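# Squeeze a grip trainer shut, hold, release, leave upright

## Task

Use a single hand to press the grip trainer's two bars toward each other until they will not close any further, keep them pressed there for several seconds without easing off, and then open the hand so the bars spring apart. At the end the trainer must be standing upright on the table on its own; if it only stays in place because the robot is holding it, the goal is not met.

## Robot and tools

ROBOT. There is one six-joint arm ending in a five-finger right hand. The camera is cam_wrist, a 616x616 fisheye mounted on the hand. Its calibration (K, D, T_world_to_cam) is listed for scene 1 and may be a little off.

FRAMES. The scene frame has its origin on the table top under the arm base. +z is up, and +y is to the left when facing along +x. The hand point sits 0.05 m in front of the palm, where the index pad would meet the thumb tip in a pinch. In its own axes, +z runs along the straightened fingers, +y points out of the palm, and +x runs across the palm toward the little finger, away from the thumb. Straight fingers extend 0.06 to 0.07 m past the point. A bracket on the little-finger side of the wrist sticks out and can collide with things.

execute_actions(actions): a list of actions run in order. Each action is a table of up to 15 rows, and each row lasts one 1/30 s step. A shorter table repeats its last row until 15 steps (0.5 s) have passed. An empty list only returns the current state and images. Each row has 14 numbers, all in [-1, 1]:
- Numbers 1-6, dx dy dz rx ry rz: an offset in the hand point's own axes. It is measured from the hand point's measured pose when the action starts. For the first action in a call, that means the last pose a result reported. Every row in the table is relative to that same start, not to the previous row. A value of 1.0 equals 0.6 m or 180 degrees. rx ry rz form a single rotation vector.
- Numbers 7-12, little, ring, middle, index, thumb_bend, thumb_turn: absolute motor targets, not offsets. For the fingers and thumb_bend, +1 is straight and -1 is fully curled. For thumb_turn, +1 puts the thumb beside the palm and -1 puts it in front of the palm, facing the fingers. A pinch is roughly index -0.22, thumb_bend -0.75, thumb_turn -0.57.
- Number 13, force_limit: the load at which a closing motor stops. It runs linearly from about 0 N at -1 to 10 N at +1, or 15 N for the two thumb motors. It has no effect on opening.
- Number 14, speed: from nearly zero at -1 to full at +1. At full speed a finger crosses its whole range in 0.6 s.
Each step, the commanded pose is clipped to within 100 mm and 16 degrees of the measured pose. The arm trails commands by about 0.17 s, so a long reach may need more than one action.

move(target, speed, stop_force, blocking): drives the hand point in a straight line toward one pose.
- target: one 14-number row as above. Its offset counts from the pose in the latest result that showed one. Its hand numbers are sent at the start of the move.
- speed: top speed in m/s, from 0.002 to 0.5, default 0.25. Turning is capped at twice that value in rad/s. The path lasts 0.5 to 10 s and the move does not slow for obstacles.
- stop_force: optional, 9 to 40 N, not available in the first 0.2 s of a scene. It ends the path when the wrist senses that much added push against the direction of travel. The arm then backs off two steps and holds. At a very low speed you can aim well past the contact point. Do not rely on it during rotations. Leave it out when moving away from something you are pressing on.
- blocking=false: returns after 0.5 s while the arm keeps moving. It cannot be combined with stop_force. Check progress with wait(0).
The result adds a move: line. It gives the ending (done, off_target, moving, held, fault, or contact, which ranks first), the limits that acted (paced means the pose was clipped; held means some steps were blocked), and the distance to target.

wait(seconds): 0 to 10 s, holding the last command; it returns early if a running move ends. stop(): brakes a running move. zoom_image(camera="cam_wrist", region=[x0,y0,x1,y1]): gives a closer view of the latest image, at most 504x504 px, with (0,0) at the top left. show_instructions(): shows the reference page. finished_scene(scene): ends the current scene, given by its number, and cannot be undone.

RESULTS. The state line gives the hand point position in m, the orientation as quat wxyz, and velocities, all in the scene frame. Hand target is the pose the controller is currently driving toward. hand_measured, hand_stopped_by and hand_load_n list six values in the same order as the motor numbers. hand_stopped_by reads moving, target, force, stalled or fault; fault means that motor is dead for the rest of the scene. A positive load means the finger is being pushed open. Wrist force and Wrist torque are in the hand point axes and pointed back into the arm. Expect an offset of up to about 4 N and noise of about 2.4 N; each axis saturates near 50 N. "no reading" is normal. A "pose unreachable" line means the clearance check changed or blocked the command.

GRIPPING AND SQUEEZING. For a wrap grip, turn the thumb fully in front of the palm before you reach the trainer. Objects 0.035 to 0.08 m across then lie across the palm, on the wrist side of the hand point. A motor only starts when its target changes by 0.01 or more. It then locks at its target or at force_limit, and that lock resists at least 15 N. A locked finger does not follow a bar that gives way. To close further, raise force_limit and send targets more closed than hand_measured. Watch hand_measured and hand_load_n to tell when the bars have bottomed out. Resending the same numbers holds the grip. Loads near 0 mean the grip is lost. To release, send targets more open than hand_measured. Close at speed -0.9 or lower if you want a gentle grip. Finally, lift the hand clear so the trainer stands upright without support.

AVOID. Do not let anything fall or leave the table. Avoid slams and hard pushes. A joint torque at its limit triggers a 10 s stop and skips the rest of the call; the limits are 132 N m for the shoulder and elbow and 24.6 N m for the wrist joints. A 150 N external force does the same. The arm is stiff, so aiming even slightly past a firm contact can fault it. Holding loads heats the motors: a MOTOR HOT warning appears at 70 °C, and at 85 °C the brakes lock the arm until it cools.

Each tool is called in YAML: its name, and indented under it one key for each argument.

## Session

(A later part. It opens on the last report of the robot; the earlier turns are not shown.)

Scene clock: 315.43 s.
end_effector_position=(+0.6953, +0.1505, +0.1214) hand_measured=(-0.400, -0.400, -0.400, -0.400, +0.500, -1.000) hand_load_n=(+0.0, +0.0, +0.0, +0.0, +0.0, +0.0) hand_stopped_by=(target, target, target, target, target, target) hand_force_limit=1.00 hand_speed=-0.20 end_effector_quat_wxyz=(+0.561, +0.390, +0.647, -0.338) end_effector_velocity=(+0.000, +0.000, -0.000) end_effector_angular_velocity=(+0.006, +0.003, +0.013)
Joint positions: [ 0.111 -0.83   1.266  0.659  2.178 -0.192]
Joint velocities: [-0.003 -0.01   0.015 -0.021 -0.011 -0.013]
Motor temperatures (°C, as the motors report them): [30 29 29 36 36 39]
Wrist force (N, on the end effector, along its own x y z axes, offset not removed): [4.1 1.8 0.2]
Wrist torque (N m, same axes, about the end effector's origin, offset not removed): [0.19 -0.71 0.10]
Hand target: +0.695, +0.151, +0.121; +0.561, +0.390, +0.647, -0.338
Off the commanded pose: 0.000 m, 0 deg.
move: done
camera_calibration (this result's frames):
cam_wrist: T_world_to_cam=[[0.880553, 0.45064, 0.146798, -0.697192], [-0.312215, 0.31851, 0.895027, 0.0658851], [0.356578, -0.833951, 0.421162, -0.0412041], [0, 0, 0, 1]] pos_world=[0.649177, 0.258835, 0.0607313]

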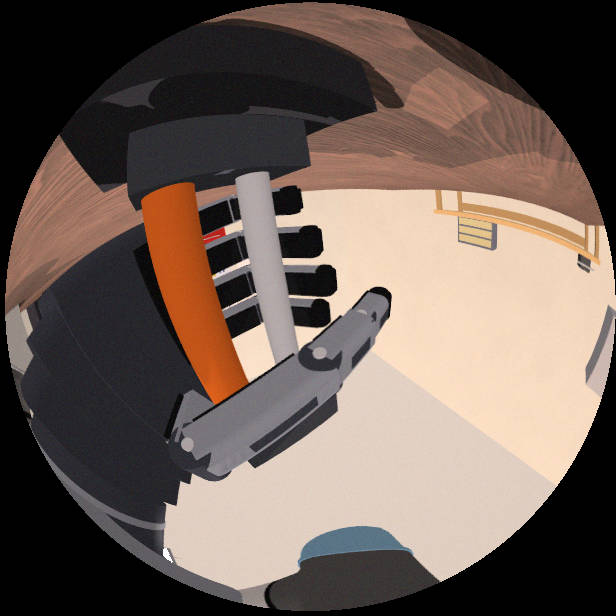

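execute_actions:
  actions:
    - [[0,0.001,0.002,0,0,0,-0.6,-0.66,-0.72,-0.78,0.5,-1,1,-0.4],[0,0.002,0.003,0,0,0,-0.6,-0.66,-0.72,-0.78,0.5,-1,1,-0.4],[0,0.003,0.004,0,0,0,-0.6,-0.66,-0.72,-0.78,0.5,-1,1,-0.4]]
    - [[0,0,0,0,0,0,-0.84,-0.88,-0.92,-0.96,0.5,-1,1,-0.7],[0,0,0,0,0,0,-0.84,-0.88,-0.92,-0.96,0.5,-1,1,-0.7],[0,0,0,0,0,0,-0.84,-0.88,-0.92,-0.96,0.5,-1,1,-0.7],[0,0,0,0,0,0,-0.84,-0.88,-0.92,-0.96,0.5,-1,1,-0.7],[0,0,0,0,0,0,-0.85,-0.89,-0.93,-0.97,0.5,-1,1,-0.7],[0,0,0,0,0,0,-0.85,-0.89,-0.93,-0.97,0.5,-1,1,-0.7],[0,0,0,0,0,0,-0.86,-0.90,-0.94,-0.98,0.5,-1,1,-0.7],[0,0,0,0,0,0,-0.86,-0.90,-0.94,-0.98,0.5,-1,1,-0.7],[0,0,0,0,0,0,-0.87,-0.91,-0.95,-0.99,0.5,-1,1,-0.7],[0,0,0,0,0,0,-0.87,-0.91,-0.95,-0.99,0.5,-1,1,-0.7],[0,0,0,0,0,0,-0.88,-0.92,-0.96,-1,0.5,-1,1,-0.7],[0,0,0,0,0,0,-0.88,-0.92,-0.96,-1,0.5,-1,1,-0.7],[0,0,0,0,0,0,-0.89,-0.93,-0.97,-0.99,0.5,-1,1,-0.7]]
    - [[0,0,0,0,0,0,-0.90,-0.94,-0.98,-1,0.5,-1,1,-0.7],[0,0,0,0,0,0,-0.90,-0.94,-0.98,-1,0.5,-1,1,-0.7],[0,0,0,0,0,0,-0.91,-0.95,-0.99,-0.99,0.5,-1,1,-0.7],[0,0,0,0,0,0,-0.91,-0.95,-0.99,-0.99,0.5,-1,1,-0.7],[0,0,0,0,0,0,-0.92,-0.96,-1,-1,0.5,-1,1,-0.7],[0,0,0,0,0,0,-0.92,-0.96,-1,-1,0.5,-1,1,-0.7],[0,0,0,0,0,0,-0.93,-0.97,-0.99,-0.99,0.5,-1,1,-0.7],[0,0,0,0,0,0,-0.93,-0.97,-0.99,-0.99,0.5,-1,1,-0.7],[0,0,0,0,0,0,-0.94,-0.98,-1,-1,0.5,-1,1,-0.7]]

zoom_image:
  camera: "cam_wrist"
  region: [90, 100, 390, 400]

Scene clock: 346.67 s.
end_effector_position=(+0.6980, +0.1493, +0.1211) hand_measured=(-0.938, -0.960, -0.992, -1.000, +0.500, -1.000) hand_load_n=(+5.0, +8.0, +10.5, +3.0, +0.0, +0.5) hand_stopped_by=(target, force, force, target, target, target) hand_force_limit=1.00 hand_speed=-0.70 end_effector_quat_wxyz=(+0.561, +0.390, +0.647, -0.338) end_effector_velocity=(-0.000, -0.001, -0.000) end_effector_angular_velocity=(-0.001, +0.001, -0.001)
Joint positions: [ 0.109 -0.824  1.259  0.659  2.177 -0.194]
Joint velocities: [ 0.     0.001 -0.     0.     0.    -0.   ]
Motor temperatures (°C, as the motors report them): [30 29 29 36 36 39]
Wrist force (N, on the end effector, along its own x y z axes, offset not removed): [8.4 2.2 1.8]
Wrist torque (N m, same axes, about the end effector's origin, offset not removed): [0.25 -1.19 0.38]
Hand target: +0.698, +0.149, +0.121; +0.561, +0.390, +0.647, -0.338
Off the commanded pose: 0.000 m, 0 deg.
camera_calibration (this result's frames):
cam_wrist: T_world_to_cam=[[0.880515, 0.450704, 0.14683, -0.698912], [-0.312262, 0.318469, 0.895025, 0.0673995], [0.356631, -0.833932, 0.421155, -0.0430673], [0, 0, 0, 1]] pos_world=[0.651808, 0.257623, 0.0604349]

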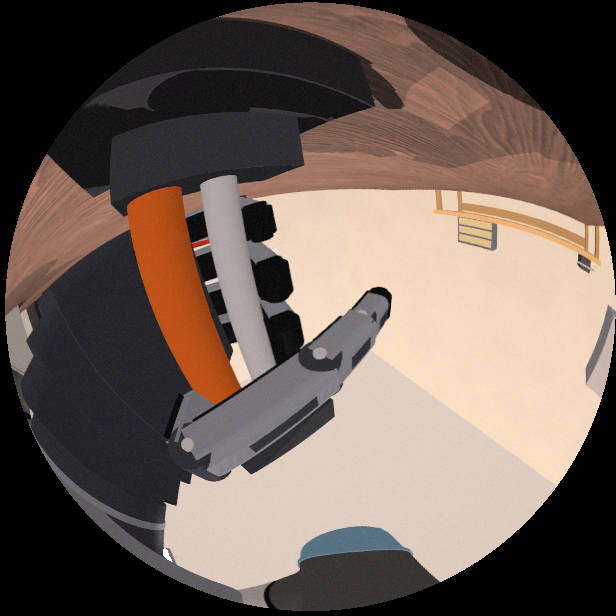

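Region (90, 100, 390, 400) of cam_wrist's 616x616 image, scaled by 1.680, with more detail than that image has.

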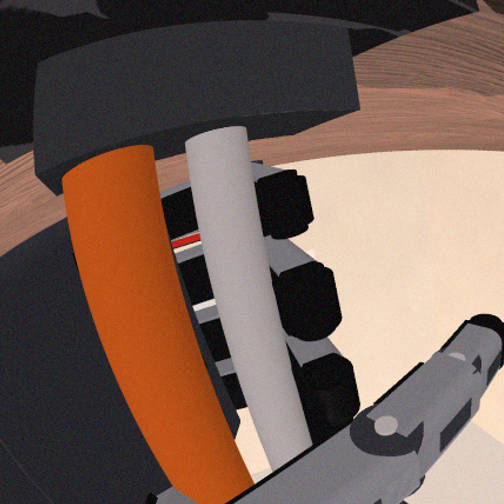

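execute_actions:
  actions:
    - [[0.001,0,0,0,0,0,-0.94,-0.98,-1,-1,0.5,-1,1,-0.5],[0.001,0,0,0,0,0,-0.94,-0.98,-1,-1,0.5,-1,1,-0.5],[0.001,0,0,0,0,0,-0.94,-0.98,-1,-1,0.5,-1,1,-0.5],[0.001,0,0,0,0,0,-0.94,-0.98,-1,-1,0.5,-1,1,-0.5],[0.001,0,0,0,0,0,-0.94,-0.98,-1,-1,0.5,-1,1,-0.5],[0.001,0,0,0,0,0,-0.94,-0.98,-1,-1,0.5,-1,1,-0.5],[0.001,0,0,0,0,0,-1,-1,-1,-1,0.5,-1,1,-0.5],[0.001,0,0,0,0,0,-1,-1,-1,-1,0.5,-1,1,-0.5],[0.001,0,0,0,0,0,-0.99,-0.99,-0.99,-1,0.5,-1,1,-0.5],[0.001,0,0,0,0,0,-1,-1,-1,-1,0.5,-1,1,-0.5],[0.001,0,0,0,0,0,-1,-1,-1,-1,0.5,-1,1,-0.5],[0.001,0,0,0,0,0,-0.99,-0.99,-1,-1,0.5,-1,1,-0.5],[0.001,0,0,0,0,0,-1,-1,-1,-1,0.5,-1,1,-0.5]]

zoom_image:
  camera: "cam_wrist"
  region: [90, 100, 390, 400]

Scene clock: 362.60 s.
end_effector_position=(+0.6979, +0.1494, +0.1206) hand_measured=(-0.974, -0.986, -0.998, -1.000, +0.500, -1.000) hand_load_n=(+12.0, +11.5, +6.5, +0.0, +0.0, +0.5) hand_stopped_by=(force, force, target, target, target, target) hand_force_limit=1.00 hand_speed=-0.50 end_effector_quat_wxyz=(+0.561, +0.390, +0.647, -0.338) end_effector_velocity=(+0.000, +0.001, +0.000) end_effector_angular_velocity=(+0.000, -0.001, +0.002)
Joint positions: [ 0.11  -0.824  1.258  0.659  2.178 -0.193]
Joint velocities: [ 0.    -0.001  0.    -0.001 -0.    -0.   ]
Motor temperatures (°C, as the motors report them): [30 29 29 36 36 39]
Wrist force (N, on the end effector, along its own x y z axes, offset not removed): [2.1 2.9 1.9]
Wrist torque (N m, same axes, about the end effector's origin, offset not removed): [0.26 -1.47 0.34]
Hand target: +0.698, +0.149, +0.121; +0.561, +0.390, +0.647, -0.338
Off the commanded pose: 0.000 m, 0 deg.
camera_calibration (this result's frames):
cam_wrist: T_world_to_cam=[[0.880503, 0.450714, 0.146872, -0.698829], [-0.312323, 0.318498, 0.894993, 0.0678919], [0.356607, -0.833916, 0.421207, -0.0427536], [0, 0, 0, 1]] pos_world=[0.651771, 0.257695, 0.0598839]

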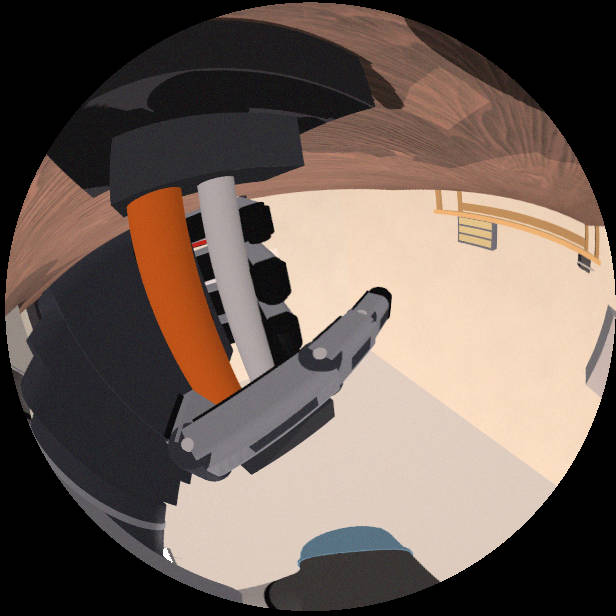

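Region (90, 100, 390, 400) of cam_wrist's 616x616 image, scaled by 1.680, with more detail than that image has.

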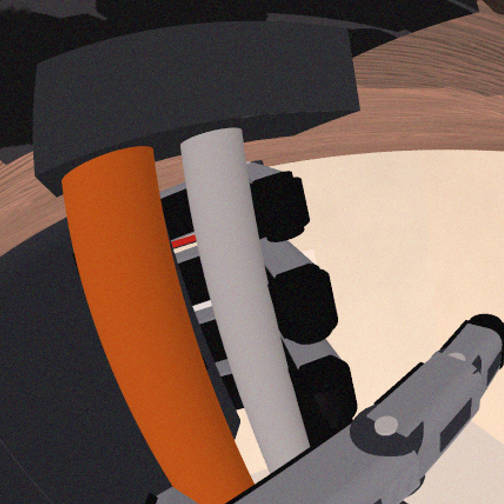

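execute_actions:
  actions:
    - [[0.0005,0,-0.001,0,0,0,-1,-0.96,-1,-1,0.5,-1,1,0.3],[0.0005,0,-0.001,0,0,0,-1,-0.96,-1,-1,0.5,-1,1,0.3],[0.0005,0,-0.001,0,0,0,-1,-1,-1,-1,0.5,-1,1,0.3],[0.0005,0,-0.001,0,0,0,-1,-1,-1,-1,0.5,-1,1,0.3],[0.0005,0,-0.001,0,0,0,-1,-1,-1,-1,0.5,-1,1,0.3],[0.0005,0,-0.001,0,0,0,-0.95,-1,-1,-1,0.5,-1,1,0.3],[0.0005,0,-0.001,0,0,0,-0.95,-1,-1,-1,0.5,-1,1,0.3],[0.0005,0,-0.001,0,0,0,-1,-1,-1,-1,0.5,-1,1,0.3],[0.0005,0,-0.001,0,0,0,-1,-1,-1,-1,0.5,-1,1,0.3],[0.0005,0,-0.001,0,0,0,-1,-0.99,-0.99,-1,0.5,-1,1,0.3],[0.0005,0,-0.001,0,0,0,-1,-1,-1,-1,0.5,-1,1,0.3]]

zoom_image:
  camera: "cam_wrist"
  region: [90, 100, 390, 400]

Scene clock: 378.80 s.
end_effector_position=(+0.6976, +0.1498, +0.1203) hand_measured=(-0.972, -0.982, -0.998, -1.000, +0.500, -1.000) hand_load_n=(+11.5, +10.5, +7.0, +0.0, +0.0, +0.5) hand_stopped_by=(force, force, moving, target, target, target) hand_force_limit=1.00 hand_speed=0.30 end_effector_quat_wxyz=(+0.561, +0.390, +0.647, -0.338) end_effector_velocity=(-0.000, +0.000, +0.000) end_effector_angular_velocity=(-0.000, -0.000, +0.000)
Joint positions: [ 0.111 -0.824  1.258  0.66   2.178 -0.192]
Joint velocities: [ 0.    -0.001 -0.     0.001  0.001  0.   ]
Motor temperatures (°C, as the motors report them): [30 29 29 36 36 39]
Wrist force (N, on the end effector, along its own x y z axes, offset not removed): [-4.5 1.6 2.3]
Wrist torque (N m, same axes, about the end effector's origin, offset not removed): [0.01 -1.39 0.14]
Hand target: +0.698, +0.150, +0.120; +0.561, +0.390, +0.647, -0.338
Off the commanded pose: 0.000 m, 0 deg.
camera_calibration (this result's frames):
cam_wrist: T_world_to_cam=[[0.880607, 0.450566, 0.146704, -0.69874], [-0.312115, 0.318588, 0.895034, 0.0677806], [0.356534, -0.833961, 0.421179, -0.0420904], [0, 0, 0, 1]] pos_world=[0.651477, 0.258133, 0.0595698]

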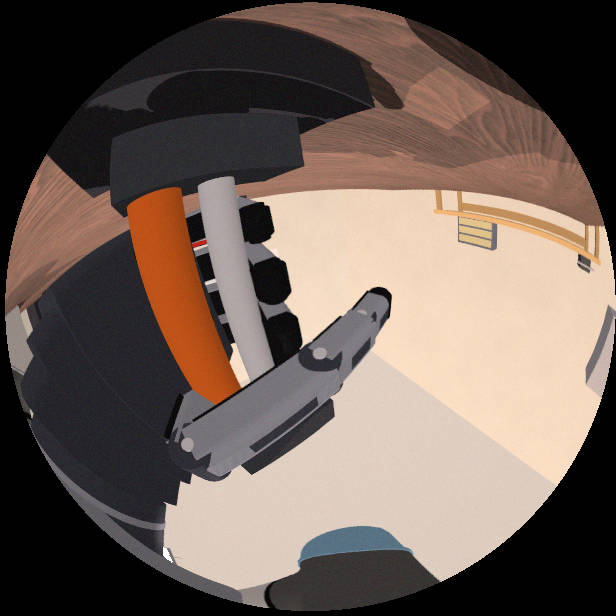

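Region (90, 100, 390, 400) of cam_wrist's 616x616 image, scaled by 1.680, with more detail than that image has.

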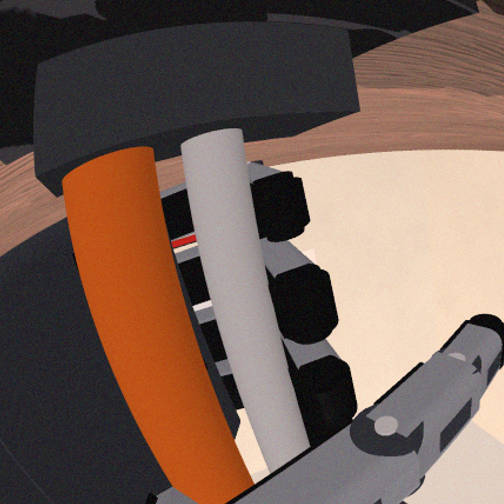

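execute_actions:
  actions:
    - [[0.0005,0,0,0,0.0012,0,-1,-1,-1,-1,0.5,-1,1,-0.5],[0.001,0,0.0001,0,0.0025,0,-1,-1,-1,-1,0.5,-1,1,-0.5],[0.0015,0,0.0002,0,0.0037,0,-1,-1,-1,-1,0.5,-1,1,-0.5],[0.002,0,0.0002,0,0.005,0,-1,-1,-1,-1,0.5,-1,1,-0.5],[0.0025,0,0.0003,0,0.0062,0,-1,-1,-1,-1,0.5,-1,1,-0.5],[0.003,0,0.0004,0,0.0075,0,-1,-1,-1,-1,0.5,-1,1,-0.5],[0.0035,0,0.0004,0,0.0087,0,-1,-1,-1,-1,0.5,-1,1,-0.5],[0.004,0,0.0005,0,0.01,0,-1,-1,-1,-1,0.5,-1,1,-0.5],[0.0044,0,0.0006,0,0.011,0,-1,-1,-1,-1,0.5,-1,1,-0.5]]

wait:
  seconds: 0.3

zoom_image:
  camera: "cam_wrist"
  region: [90, 100, 390, 400]

Scene clock: 403.90 s.
end_effector_position=(+0.6977, +0.1499, +0.1180) hand_measured=(-0.972, -0.982, -0.998, -1.000, +0.500, -1.000) hand_load_n=(+13.0, +10.5, +5.0, +0.0, +0.0, +1.0) hand_stopped_by=(force, force, target, target, target, target) hand_force_limit=1.00 hand_speed=-0.50 end_effector_quat_wxyz=(+0.551, +0.395, +0.655, -0.332) end_effector_velocity=(-0.000, +0.000, -0.002) end_effector_angular_velocity=(+0.026, +0.013, +0.000)
Joint positions: [ 0.104 -0.831  1.261  0.667  2.144 -0.196]
Joint velocities: [-0.007 -0.007  0.003  0.006 -0.032 -0.004]
Motor temperatures (°C, as the motors report them): [30 29 29 36 36 39]
Wrist force (N, on the end effector, along its own x y z axes, offset not removed): [-19.4 3.8 4.2]
Wrist torque (N m, same axes, about the end effector's origin, offset not removed): [0.43 -1.14 -0.12]
Hand target: +0.698, +0.150, +0.118; +0.550, +0.396, +0.656, -0.332
Off the commanded pose: 0.000 m, 0 deg.
camera_calibration (this result's frames):
cam_wrist: T_world_to_cam=[[0.882666, 0.446595, 0.146471, -0.699276], [-0.299256, 0.293711, 0.907844, 0.0630648], [0.362418, -0.845155, 0.392895, -0.040143], [0, 0, 0, 1]] pos_world=[0.650648, 0.259843, 0.0609428]

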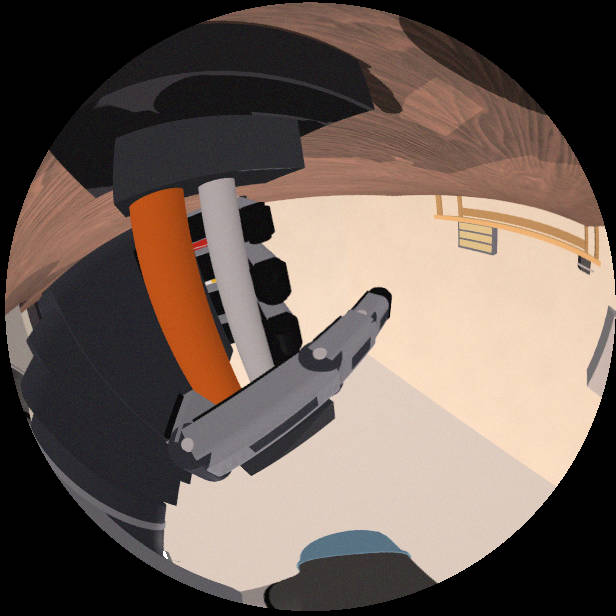

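Scene clock: 404.20 s.
end_effector_position=(+0.6976, +0.1499, +0.1177) hand_measured=(-0.972, -0.982, -0.998, -1.000, +0.500, -1.000) hand_load_n=(+13.0, +10.5, +5.0, +0.0, +0.0, +1.0) hand_stopped_by=(force, force, target, target, target, target) hand_force_limit=1.00 hand_speed=-0.50 end_effector_quat_wxyz=(+0.550, +0.396, +0.656, -0.332) end_effector_velocity=(-0.000, -0.000, -0.000) end_effector_angular_velocity=(+0.001, +0.002, -0.001)
Joint positions: [ 0.103 -0.831  1.261  0.668  2.141 -0.196]
Joint velocities: [-0.001 -0.     0.     0.001 -0.001 -0.001]
Motor temperatures (°C, as the motors report them): [30 29 29 36 36 39]
Wrist force (N, on the end effector, along its own x y z axes, offset not removed): [-22.4 3.3 1.8]
Wrist torque (N m, same axes, about the end effector's origin, offset not removed): [0.39 -0.97 -0.14]
Hand target: +0.698, +0.150, +0.118; +0.550, +0.396, +0.656, -0.332
Off the commanded pose: 0.000 m, 0 deg.
wait: 0.30 s; at rest by 0.17 s
camera_calibration (this result's frames):
cam_wrist: T_world_to_cam=[[0.882916, 0.446168, 0.146263, -0.699281], [-0.297771, 0.291224, 0.909132, 0.0625364], [0.363031, -0.84624, 0.389982, -0.039974], [0, 0, 0, 1]] pos_world=[0.65054, 0.259957, 0.0610142]

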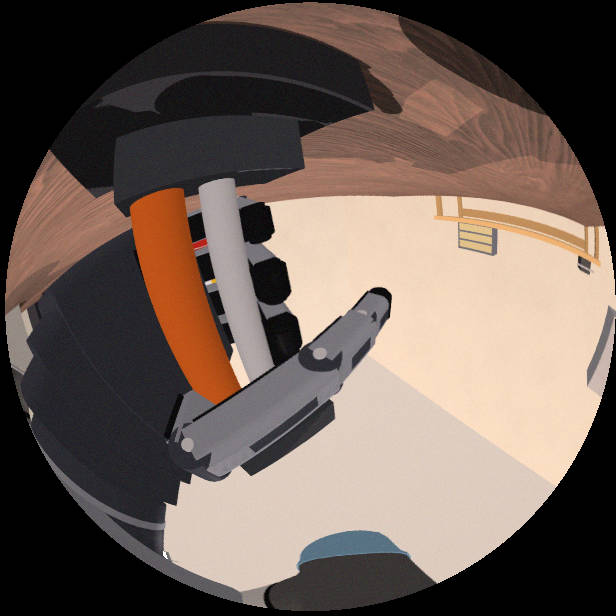

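Region (90, 100, 390, 400) of cam_wrist's 616x616 image, scaled by 1.680, with more detail than that image has.

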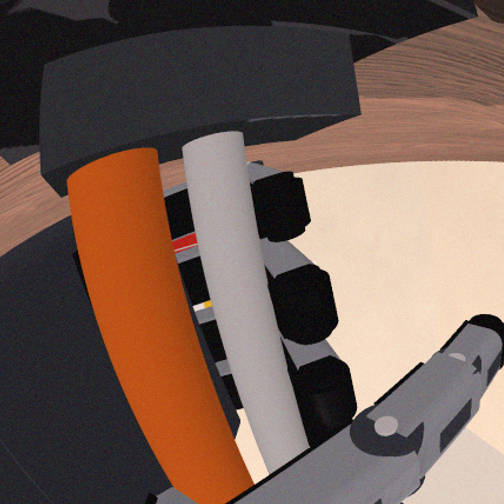

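execute_actions:
  actions:
    - [[0.0002,0,-0.0007,0,0,0,-1,-1,-1,-1,0.5,-1,1,-0.5],[0.0004,0,-0.0014,0,0,0,-1,-1,-1,-1,0.5,-1,1,-0.5],[0.0006,0,-0.0021,0,0,0,-1,-1,-1,-1,0.5,-1,1,-0.5],[0.0008,0,-0.0028,0,0,0,-1,-1,-1,-1,0.5,-1,1,-0.5],[0.001,0,-0.0035,0,0,0,-1,-1,-1,-1,0.5,-1,1,-0.5],[0.0012,0,-0.0042,0,0,0,-1,-1,-1,-1,0.5,-1,1,-0.5],[0.0014,0,-0.005,0,0,0,-1,-1,-1,-1,0.5,-1,1,-0.5]]

zoom_image:
  camera: "cam_wrist"
  region: [90, 100, 390, 400]

Scene clock: 415.47 s.
end_effector_position=(+0.6963, +0.1524, +0.1174) hand_measured=(-0.972, -0.982, -0.998, -1.000, +0.500, -1.000) hand_load_n=(+14.0, +10.5, +5.0, +0.0, +0.0, +1.0) hand_stopped_by=(force, force, target, target, target, target) hand_force_limit=1.00 hand_speed=-0.50 end_effector_quat_wxyz=(+0.550, +0.396, +0.656, -0.332) end_effector_velocity=(-0.001, +0.001, -0.000) end_effector_angular_velocity=(-0.001, +0.000, -0.000)
Joint positions: [ 0.107 -0.834  1.262  0.672  2.143 -0.192]
Joint velocities: [ 0.003 -0.001 -0.     0.003  0.002  0.002]
Motor temperatures (°C, as the motors report them): [30 29 29 36 36 39]
Wrist force (N, on the end effector, along its own x y z axes, offset not removed): [-26.1 1.2 4.8]
Wrist torque (N m, same axes, about the end effector's origin, offset not removed): [0.05 -0.87 -0.48]
Hand target: +0.696, +0.153, +0.117; +0.550, +0.396, +0.656, -0.332
Off the commanded pose: 0.000 m, 0 deg.
camera_calibration (this result's frames):
cam_wrist: T_world_to_cam=[[0.882931, 0.446143, 0.146249, -0.699184], [-0.297757, 0.291251, 0.909128, 0.0616362], [0.363006, -0.846244, 0.389996, -0.0372074], [0, 0, 0, 1]] pos_world=[0.64919, 0.262498, 0.0607308]

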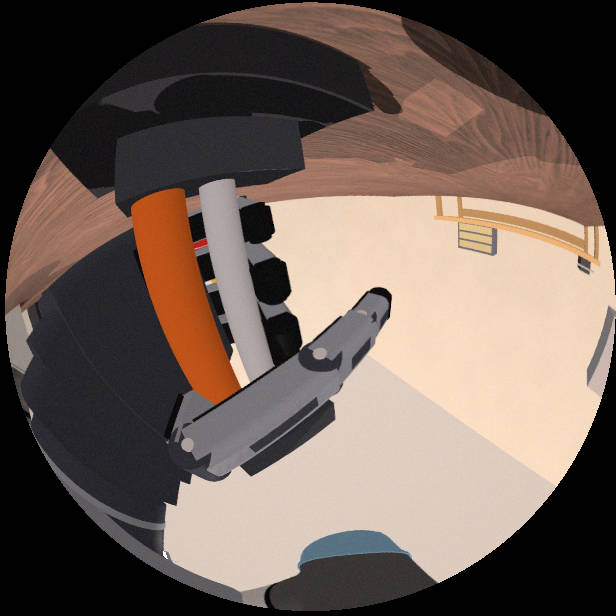

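Region (90, 100, 390, 400) of cam_wrist's 616x616 image, scaled by 1.680, with more detail than that image has.

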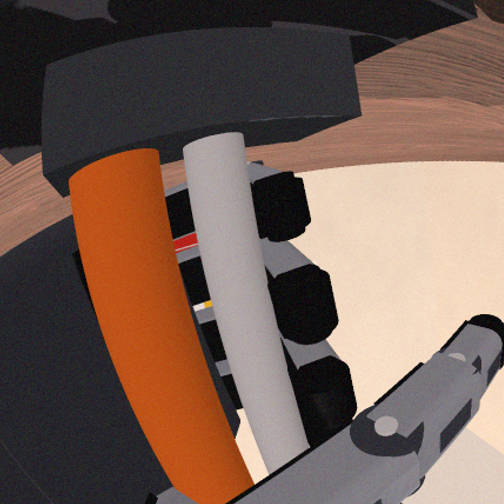

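zoom_image:
  camera: "cam_wrist"
  region: [120, 160, 260, 300]

Region (120, 160, 260, 300) of cam_wrist's 616x616 image, scaled by 3.600, with more detail than that image has.

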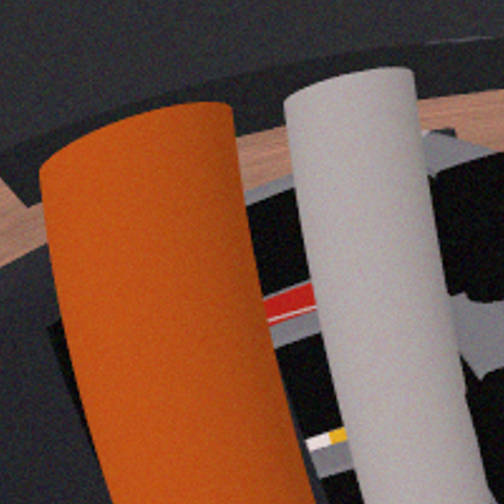

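execute_actions:
  actions:
    - [[0.0005,0,0,0,0.0012,0,-1,-1,-1,-1,0.5,-1,1,-0.5],[0.001,0,-0.0002,0,0.0025,0,-1,-1,-1,-1,0.5,-1,1,-0.5],[0.0015,0,-0.0004,0,0.0037,0,-1,-1,-1,-1,0.5,-1,1,-0.5],[0.002,0,-0.0006,0,0.005,0,-1,-1,-1,-1,0.5,-1,1,-0.5],[0.0025,0,-0.0008,0,0.0062,0,-1,-1,-1,-1,0.5,-1,1,-0.5],[0.003,0,-0.001,0,0.0075,0,-1,-1,-1,-1,0.5,-1,1,-0.5],[0.0034,0,-0.0012,0,0.0087,0,-1,-1,-1,-1,0.5,-1,1,-0.5],[0.0038,0,-0.0014,0,0.01,0,-1,-1,-1,-1,0.5,-1,1,-0.5],[0.0042,0,-0.0016,0,0.011,0,-1,-1,-1,-1,0.5,-1,1,-0.5]]

wait:
  seconds: 0.3

zoom_image:
  camera: "cam_wrist"
  region: [120, 160, 260, 300]

Scene clock: 437.27 s.
end_effector_position=(+0.6957, +0.1536, +0.1153) hand_measured=(-0.970, -0.982, -0.998, -1.000, +0.500, -1.000) hand_load_n=(+18.5, +12.5, +5.5, +0.0, +0.0, +1.5) hand_stopped_by=(force, force, target, target, target, target) hand_force_limit=1.00 hand_speed=-0.50 end_effector_quat_wxyz=(+0.540, +0.401, +0.665, -0.326) end_effector_velocity=(-0.001, +0.000, -0.001) end_effector_angular_velocity=(+0.023, +0.013, -0.001)
Joint positions: [ 0.1   -0.842  1.265  0.681  2.109 -0.195]
Joint velocities: [-0.007 -0.007  0.003  0.008 -0.029 -0.003]
Motor temperatures (°C, as the motors report them): [30 29 29 36 36 39]
Wrist force (N, on the end effector, along its own x y z axes, offset not removed): [-30.7 0.9 3.8]
Wrist torque (N m, same axes, about the end effector's origin, offset not removed): [0.12 -1.26 -0.42]
Hand target: +0.696, +0.154, +0.115; +0.539, +0.401, +0.666, -0.325
Off the commanded pose: 0.000 m, 0 deg.
camera_calibration (this result's frames):
cam_wrist: T_world_to_cam=[[0.885026, 0.442143, 0.145733, -0.699661], [-0.28454, 0.265979, 0.921028, 0.0563308], [0.368464, -0.856601, 0.361206, -0.0341053], [0, 0, 0, 1]] pos_world=[0.647813, 0.265153, 0.0624005]

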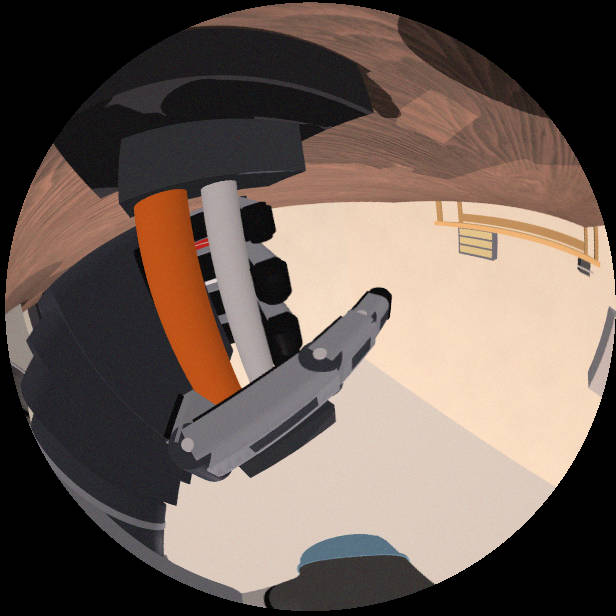

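Scene clock: 437.57 s.
end_effector_position=(+0.6956, +0.1536, +0.1151) hand_measured=(-0.970, -0.982, -0.998, -1.000, +0.500, -1.000) hand_load_n=(+19.5, +13.5, +6.0, +0.0, +0.0, +1.5) hand_stopped_by=(force, force, target, target, target, target) hand_force_limit=1.00 hand_speed=-0.50 end_effector_quat_wxyz=(+0.539, +0.401, +0.666, -0.325) end_effector_velocity=(+0.000, +0.000, -0.000) end_effector_angular_velocity=(+0.002, +0.000, +0.001)
Joint positions: [ 0.1   -0.842  1.265  0.681  2.106 -0.196]
Joint velocities: [-0.001 -0.001  0.    -0.001 -0.002 -0.   ]
Motor temperatures (°C, as the motors report them): [30 29 29 36 36 39]
Wrist force (N, on the end effector, along its own x y z axes, offset not removed): [-30.9 1.2 7.1]
Wrist torque (N m, same axes, about the end effector's origin, offset not removed): [-0.05 -1.32 -0.44]
Hand target: +0.696, +0.154, +0.115; +0.539, +0.401, +0.666, -0.325
Off the commanded pose: 0.000 m, 0 deg.
wait: 0.30 s; at rest by 0.17 s
camera_calibration (this result's frames):
cam_wrist: T_world_to_cam=[[0.885256, 0.441732, 0.145585, -0.699692], [-0.28313, 0.263479, 0.92218, 0.0557681], [0.368998, -0.857585, 0.358314, -0.0338219], [0, 0, 0, 1]] pos_world=[0.647676, 0.265377, 0.0625553]

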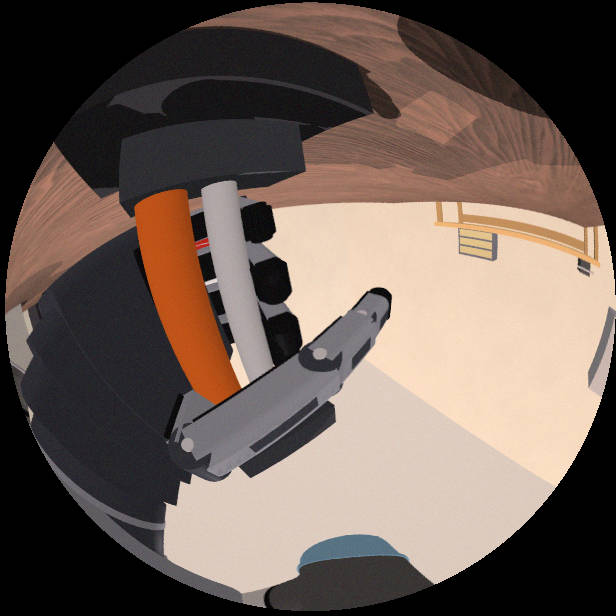

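Region (120, 160, 260, 300) of cam_wrist's 616x616 image, scaled by 3.600, with more detail than that image has.

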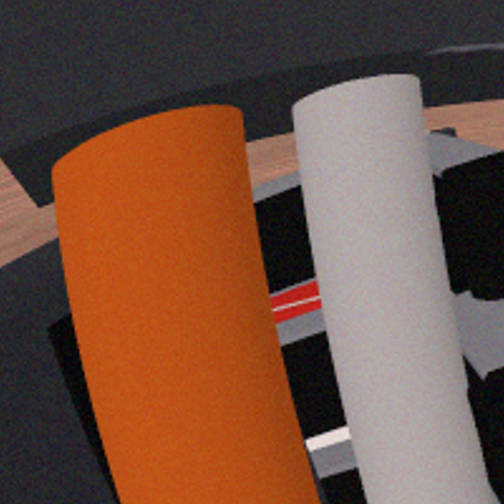

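Loads jumped to 39 N with the gap nearly unchanged, so it's at the stop. Hold.

wait:
  seconds: 8

zoom_image:
  camera: "cam_wrist"
  region: [120, 160, 260, 300]

Scene clock: 449.70 s.
end_effector_position=(+0.6956, +0.1537, +0.1151) hand_measured=(-0.970, -0.982, -0.998, -1.000, +0.500, -1.000) hand_load_n=(+19.5, +13.5, +6.0, +0.0, +0.0, +1.5) hand_stopped_by=(force, force, target, target, target, target) hand_force_limit=1.00 hand_speed=-0.50 end_effector_quat_wxyz=(+0.539, +0.401, +0.666, -0.325) end_effector_velocity=(-0.000, -0.001, -0.001) end_effector_angular_velocity=(+0.001, +0.001, -0.001)
Joint positions: [ 0.099 -0.843  1.265  0.681  2.106 -0.196]
Joint velocities: [-0.     0.001 -0.     0.001 -0.001  0.   ]
Motor temperatures (°C, as the motors report them): [30 29 29 36 36 39]
Wrist force (N, on the end effector, along its own x y z axes, offset not removed): [-29.9 1.6 2.2]
Wrist torque (N m, same axes, about the end effector's origin, offset not removed): [0.24 -1.19 -0.24]
Hand target: +0.696, +0.154, +0.115; +0.539, +0.401, +0.666, -0.325
Off the commanded pose: 0.000 m, 0 deg.
wait: 8.00 s; at rest from the start
camera_calibration (this result's frames):
cam_wrist: T_world_to_cam=[[0.885266, 0.441712, 0.145581, -0.699699], [-0.283029, 0.263272, 0.92227, 0.0557182], [0.369051, -0.857658, 0.358083, -0.0337985], [0, 0, 0, 1]] pos_world=[0.647663, 0.265409, 0.0625785]

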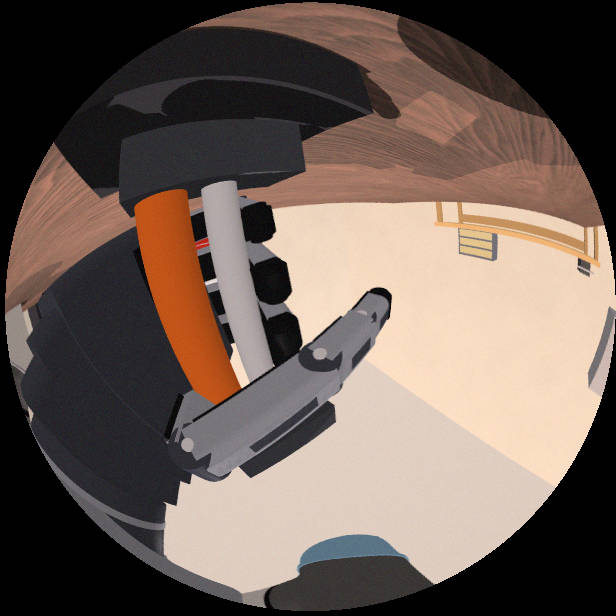

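Region (120, 160, 260, 300) of cam_wrist's 616x616 image, scaled by 3.600, with more detail than that image has.

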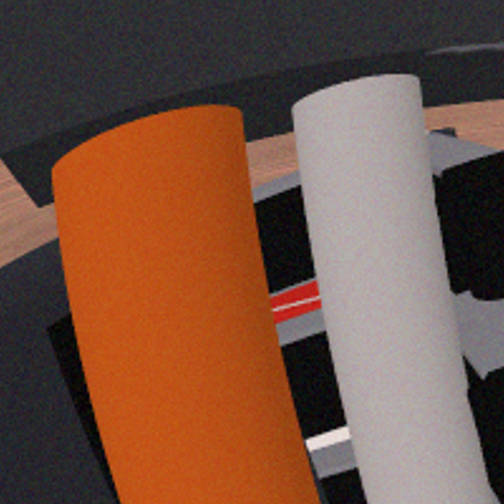

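execute_actions:
  actions:
    - [[0,0,0,0,0,0,0.8,0.8,0.8,0.8,1,-1,1,-0.6]]
    - [[-0.001,-0.004,-0.004,0,0,0,0.8,0.8,0.8,0.8,1,-1,1,0.6]]

move:
  target: [0.002,-0.045,-0.105,0,-0.0667,0,0.8,0.8,0.8,0.8,1,-1,1,0.6]
  speed: 0.15

Scene clock: 461.80 s.
end_effector_position=(+0.6925, +0.1544, +0.1159) hand_measured=(+0.552, +0.540, +0.526, +0.524, +1.000, -1.000) hand_load_n=(+0.0, +0.5, +0.5, +0.5, +0.0, +0.0) hand_stopped_by=(moving, moving, moving, moving, target, target) hand_force_limit=1.00 hand_speed=0.60 end_effector_quat_wxyz=(+0.539, +0.401, +0.666, -0.325) end_effector_velocity=(-0.001, +0.000, +0.000) end_effector_angular_velocity=(+0.000, +0.000, +0.001)
Joint positions: [ 0.1   -0.85   1.276  0.679  2.105 -0.195]
Joint velocities: [ 0.    -0.002  0.002 -0.    -0.    -0.001]
Motor temperatures (°C, as the motors report them): [30 29 29 36 36 39]
Wrist force (N, on the end effector, along its own x y z axes, offset not removed): [3.1 1.5 -1.2]
Wrist torque (N m, same axes, about the end effector's origin, offset not removed): [0.27 -0.44 0.07]
Hand target: +0.692, +0.154, +0.116; +0.539, +0.401, +0.666, -0.325
Off the commanded pose: 0.000 m, 0 deg.
camera_calibration (this result's frames):
cam_wrist: T_world_to_cam=[[0.885386, 0.44158, 0.145255, -0.697404], [-0.282555, 0.263096, 0.922466, 0.0535825], [0.369126, -0.857781, 0.357712, -0.0323003], [0, 0, 0, 1]] pos_world=[0.644534, 0.266156, 0.0634276]

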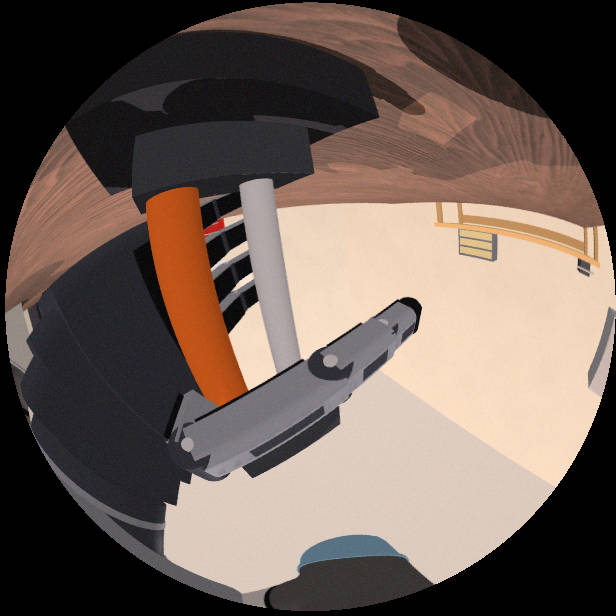

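Scene clock: 463.03 s.
end_effector_position=(+0.6400, +0.1965, +0.1278) hand_measured=(+0.800, +0.800, +0.800, +0.800, +1.000, -1.000) hand_load_n=(+0.0, +0.0, +0.0, +0.0, +0.0, +0.0) hand_stopped_by=(target, target, target, target, target, target) hand_force_limit=1.00 hand_speed=0.60 end_effector_quat_wxyz=(+0.605, +0.365, +0.606, -0.365) end_effector_velocity=(-0.002, +0.001, +0.000) end_effector_angular_velocity=(-0.007, -0.004, -0.001)
Joint positions: [ 0.227 -0.887  1.35   0.696  2.367 -0.07 ]
Joint velocities: [0.004 0.001 0.001 0.003 0.01  0.007]
Motor temperatures (°C, as the motors report them): [30 29 29 36 36 39]
Wrist force (N, on the end effector, along its own x y z axes, offset not removed): [5.1 2.9 -0.9]
Wrist torque (N m, same axes, about the end effector's origin, offset not removed): [0.49 -0.79 0.25]
Hand target: +0.640, +0.196, +0.128; +0.605, +0.365, +0.606, -0.365
Off the commanded pose: 0.000 m, 0 deg.
move: done
camera_calibration (this result's frames):
cam_wrist: T_world_to_cam=[[0.87104, 0.46873, 0.146904, -0.667581], [-0.368148, 0.424948, 0.826974, 0.0518535], [0.325201, -0.77441, 0.542709, 0.00698856], [0, 0, 0, 1]] pos_world=[0.598307, 0.296292, 0.0513961]

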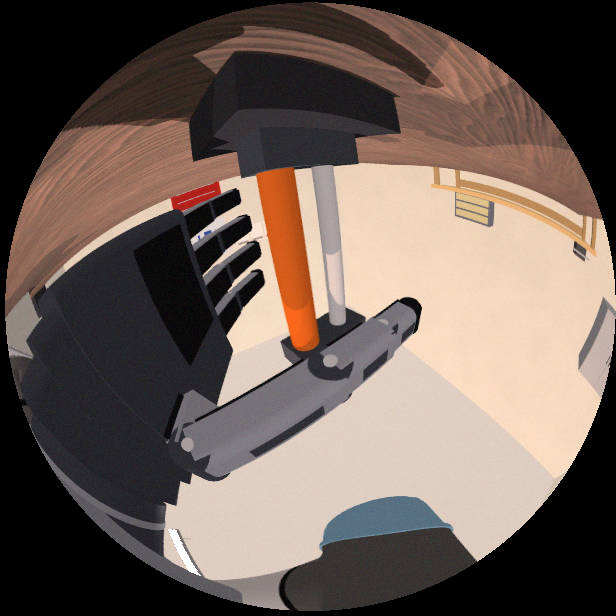

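finished_scene:
  scene: 2

The scene is finished: the task was done.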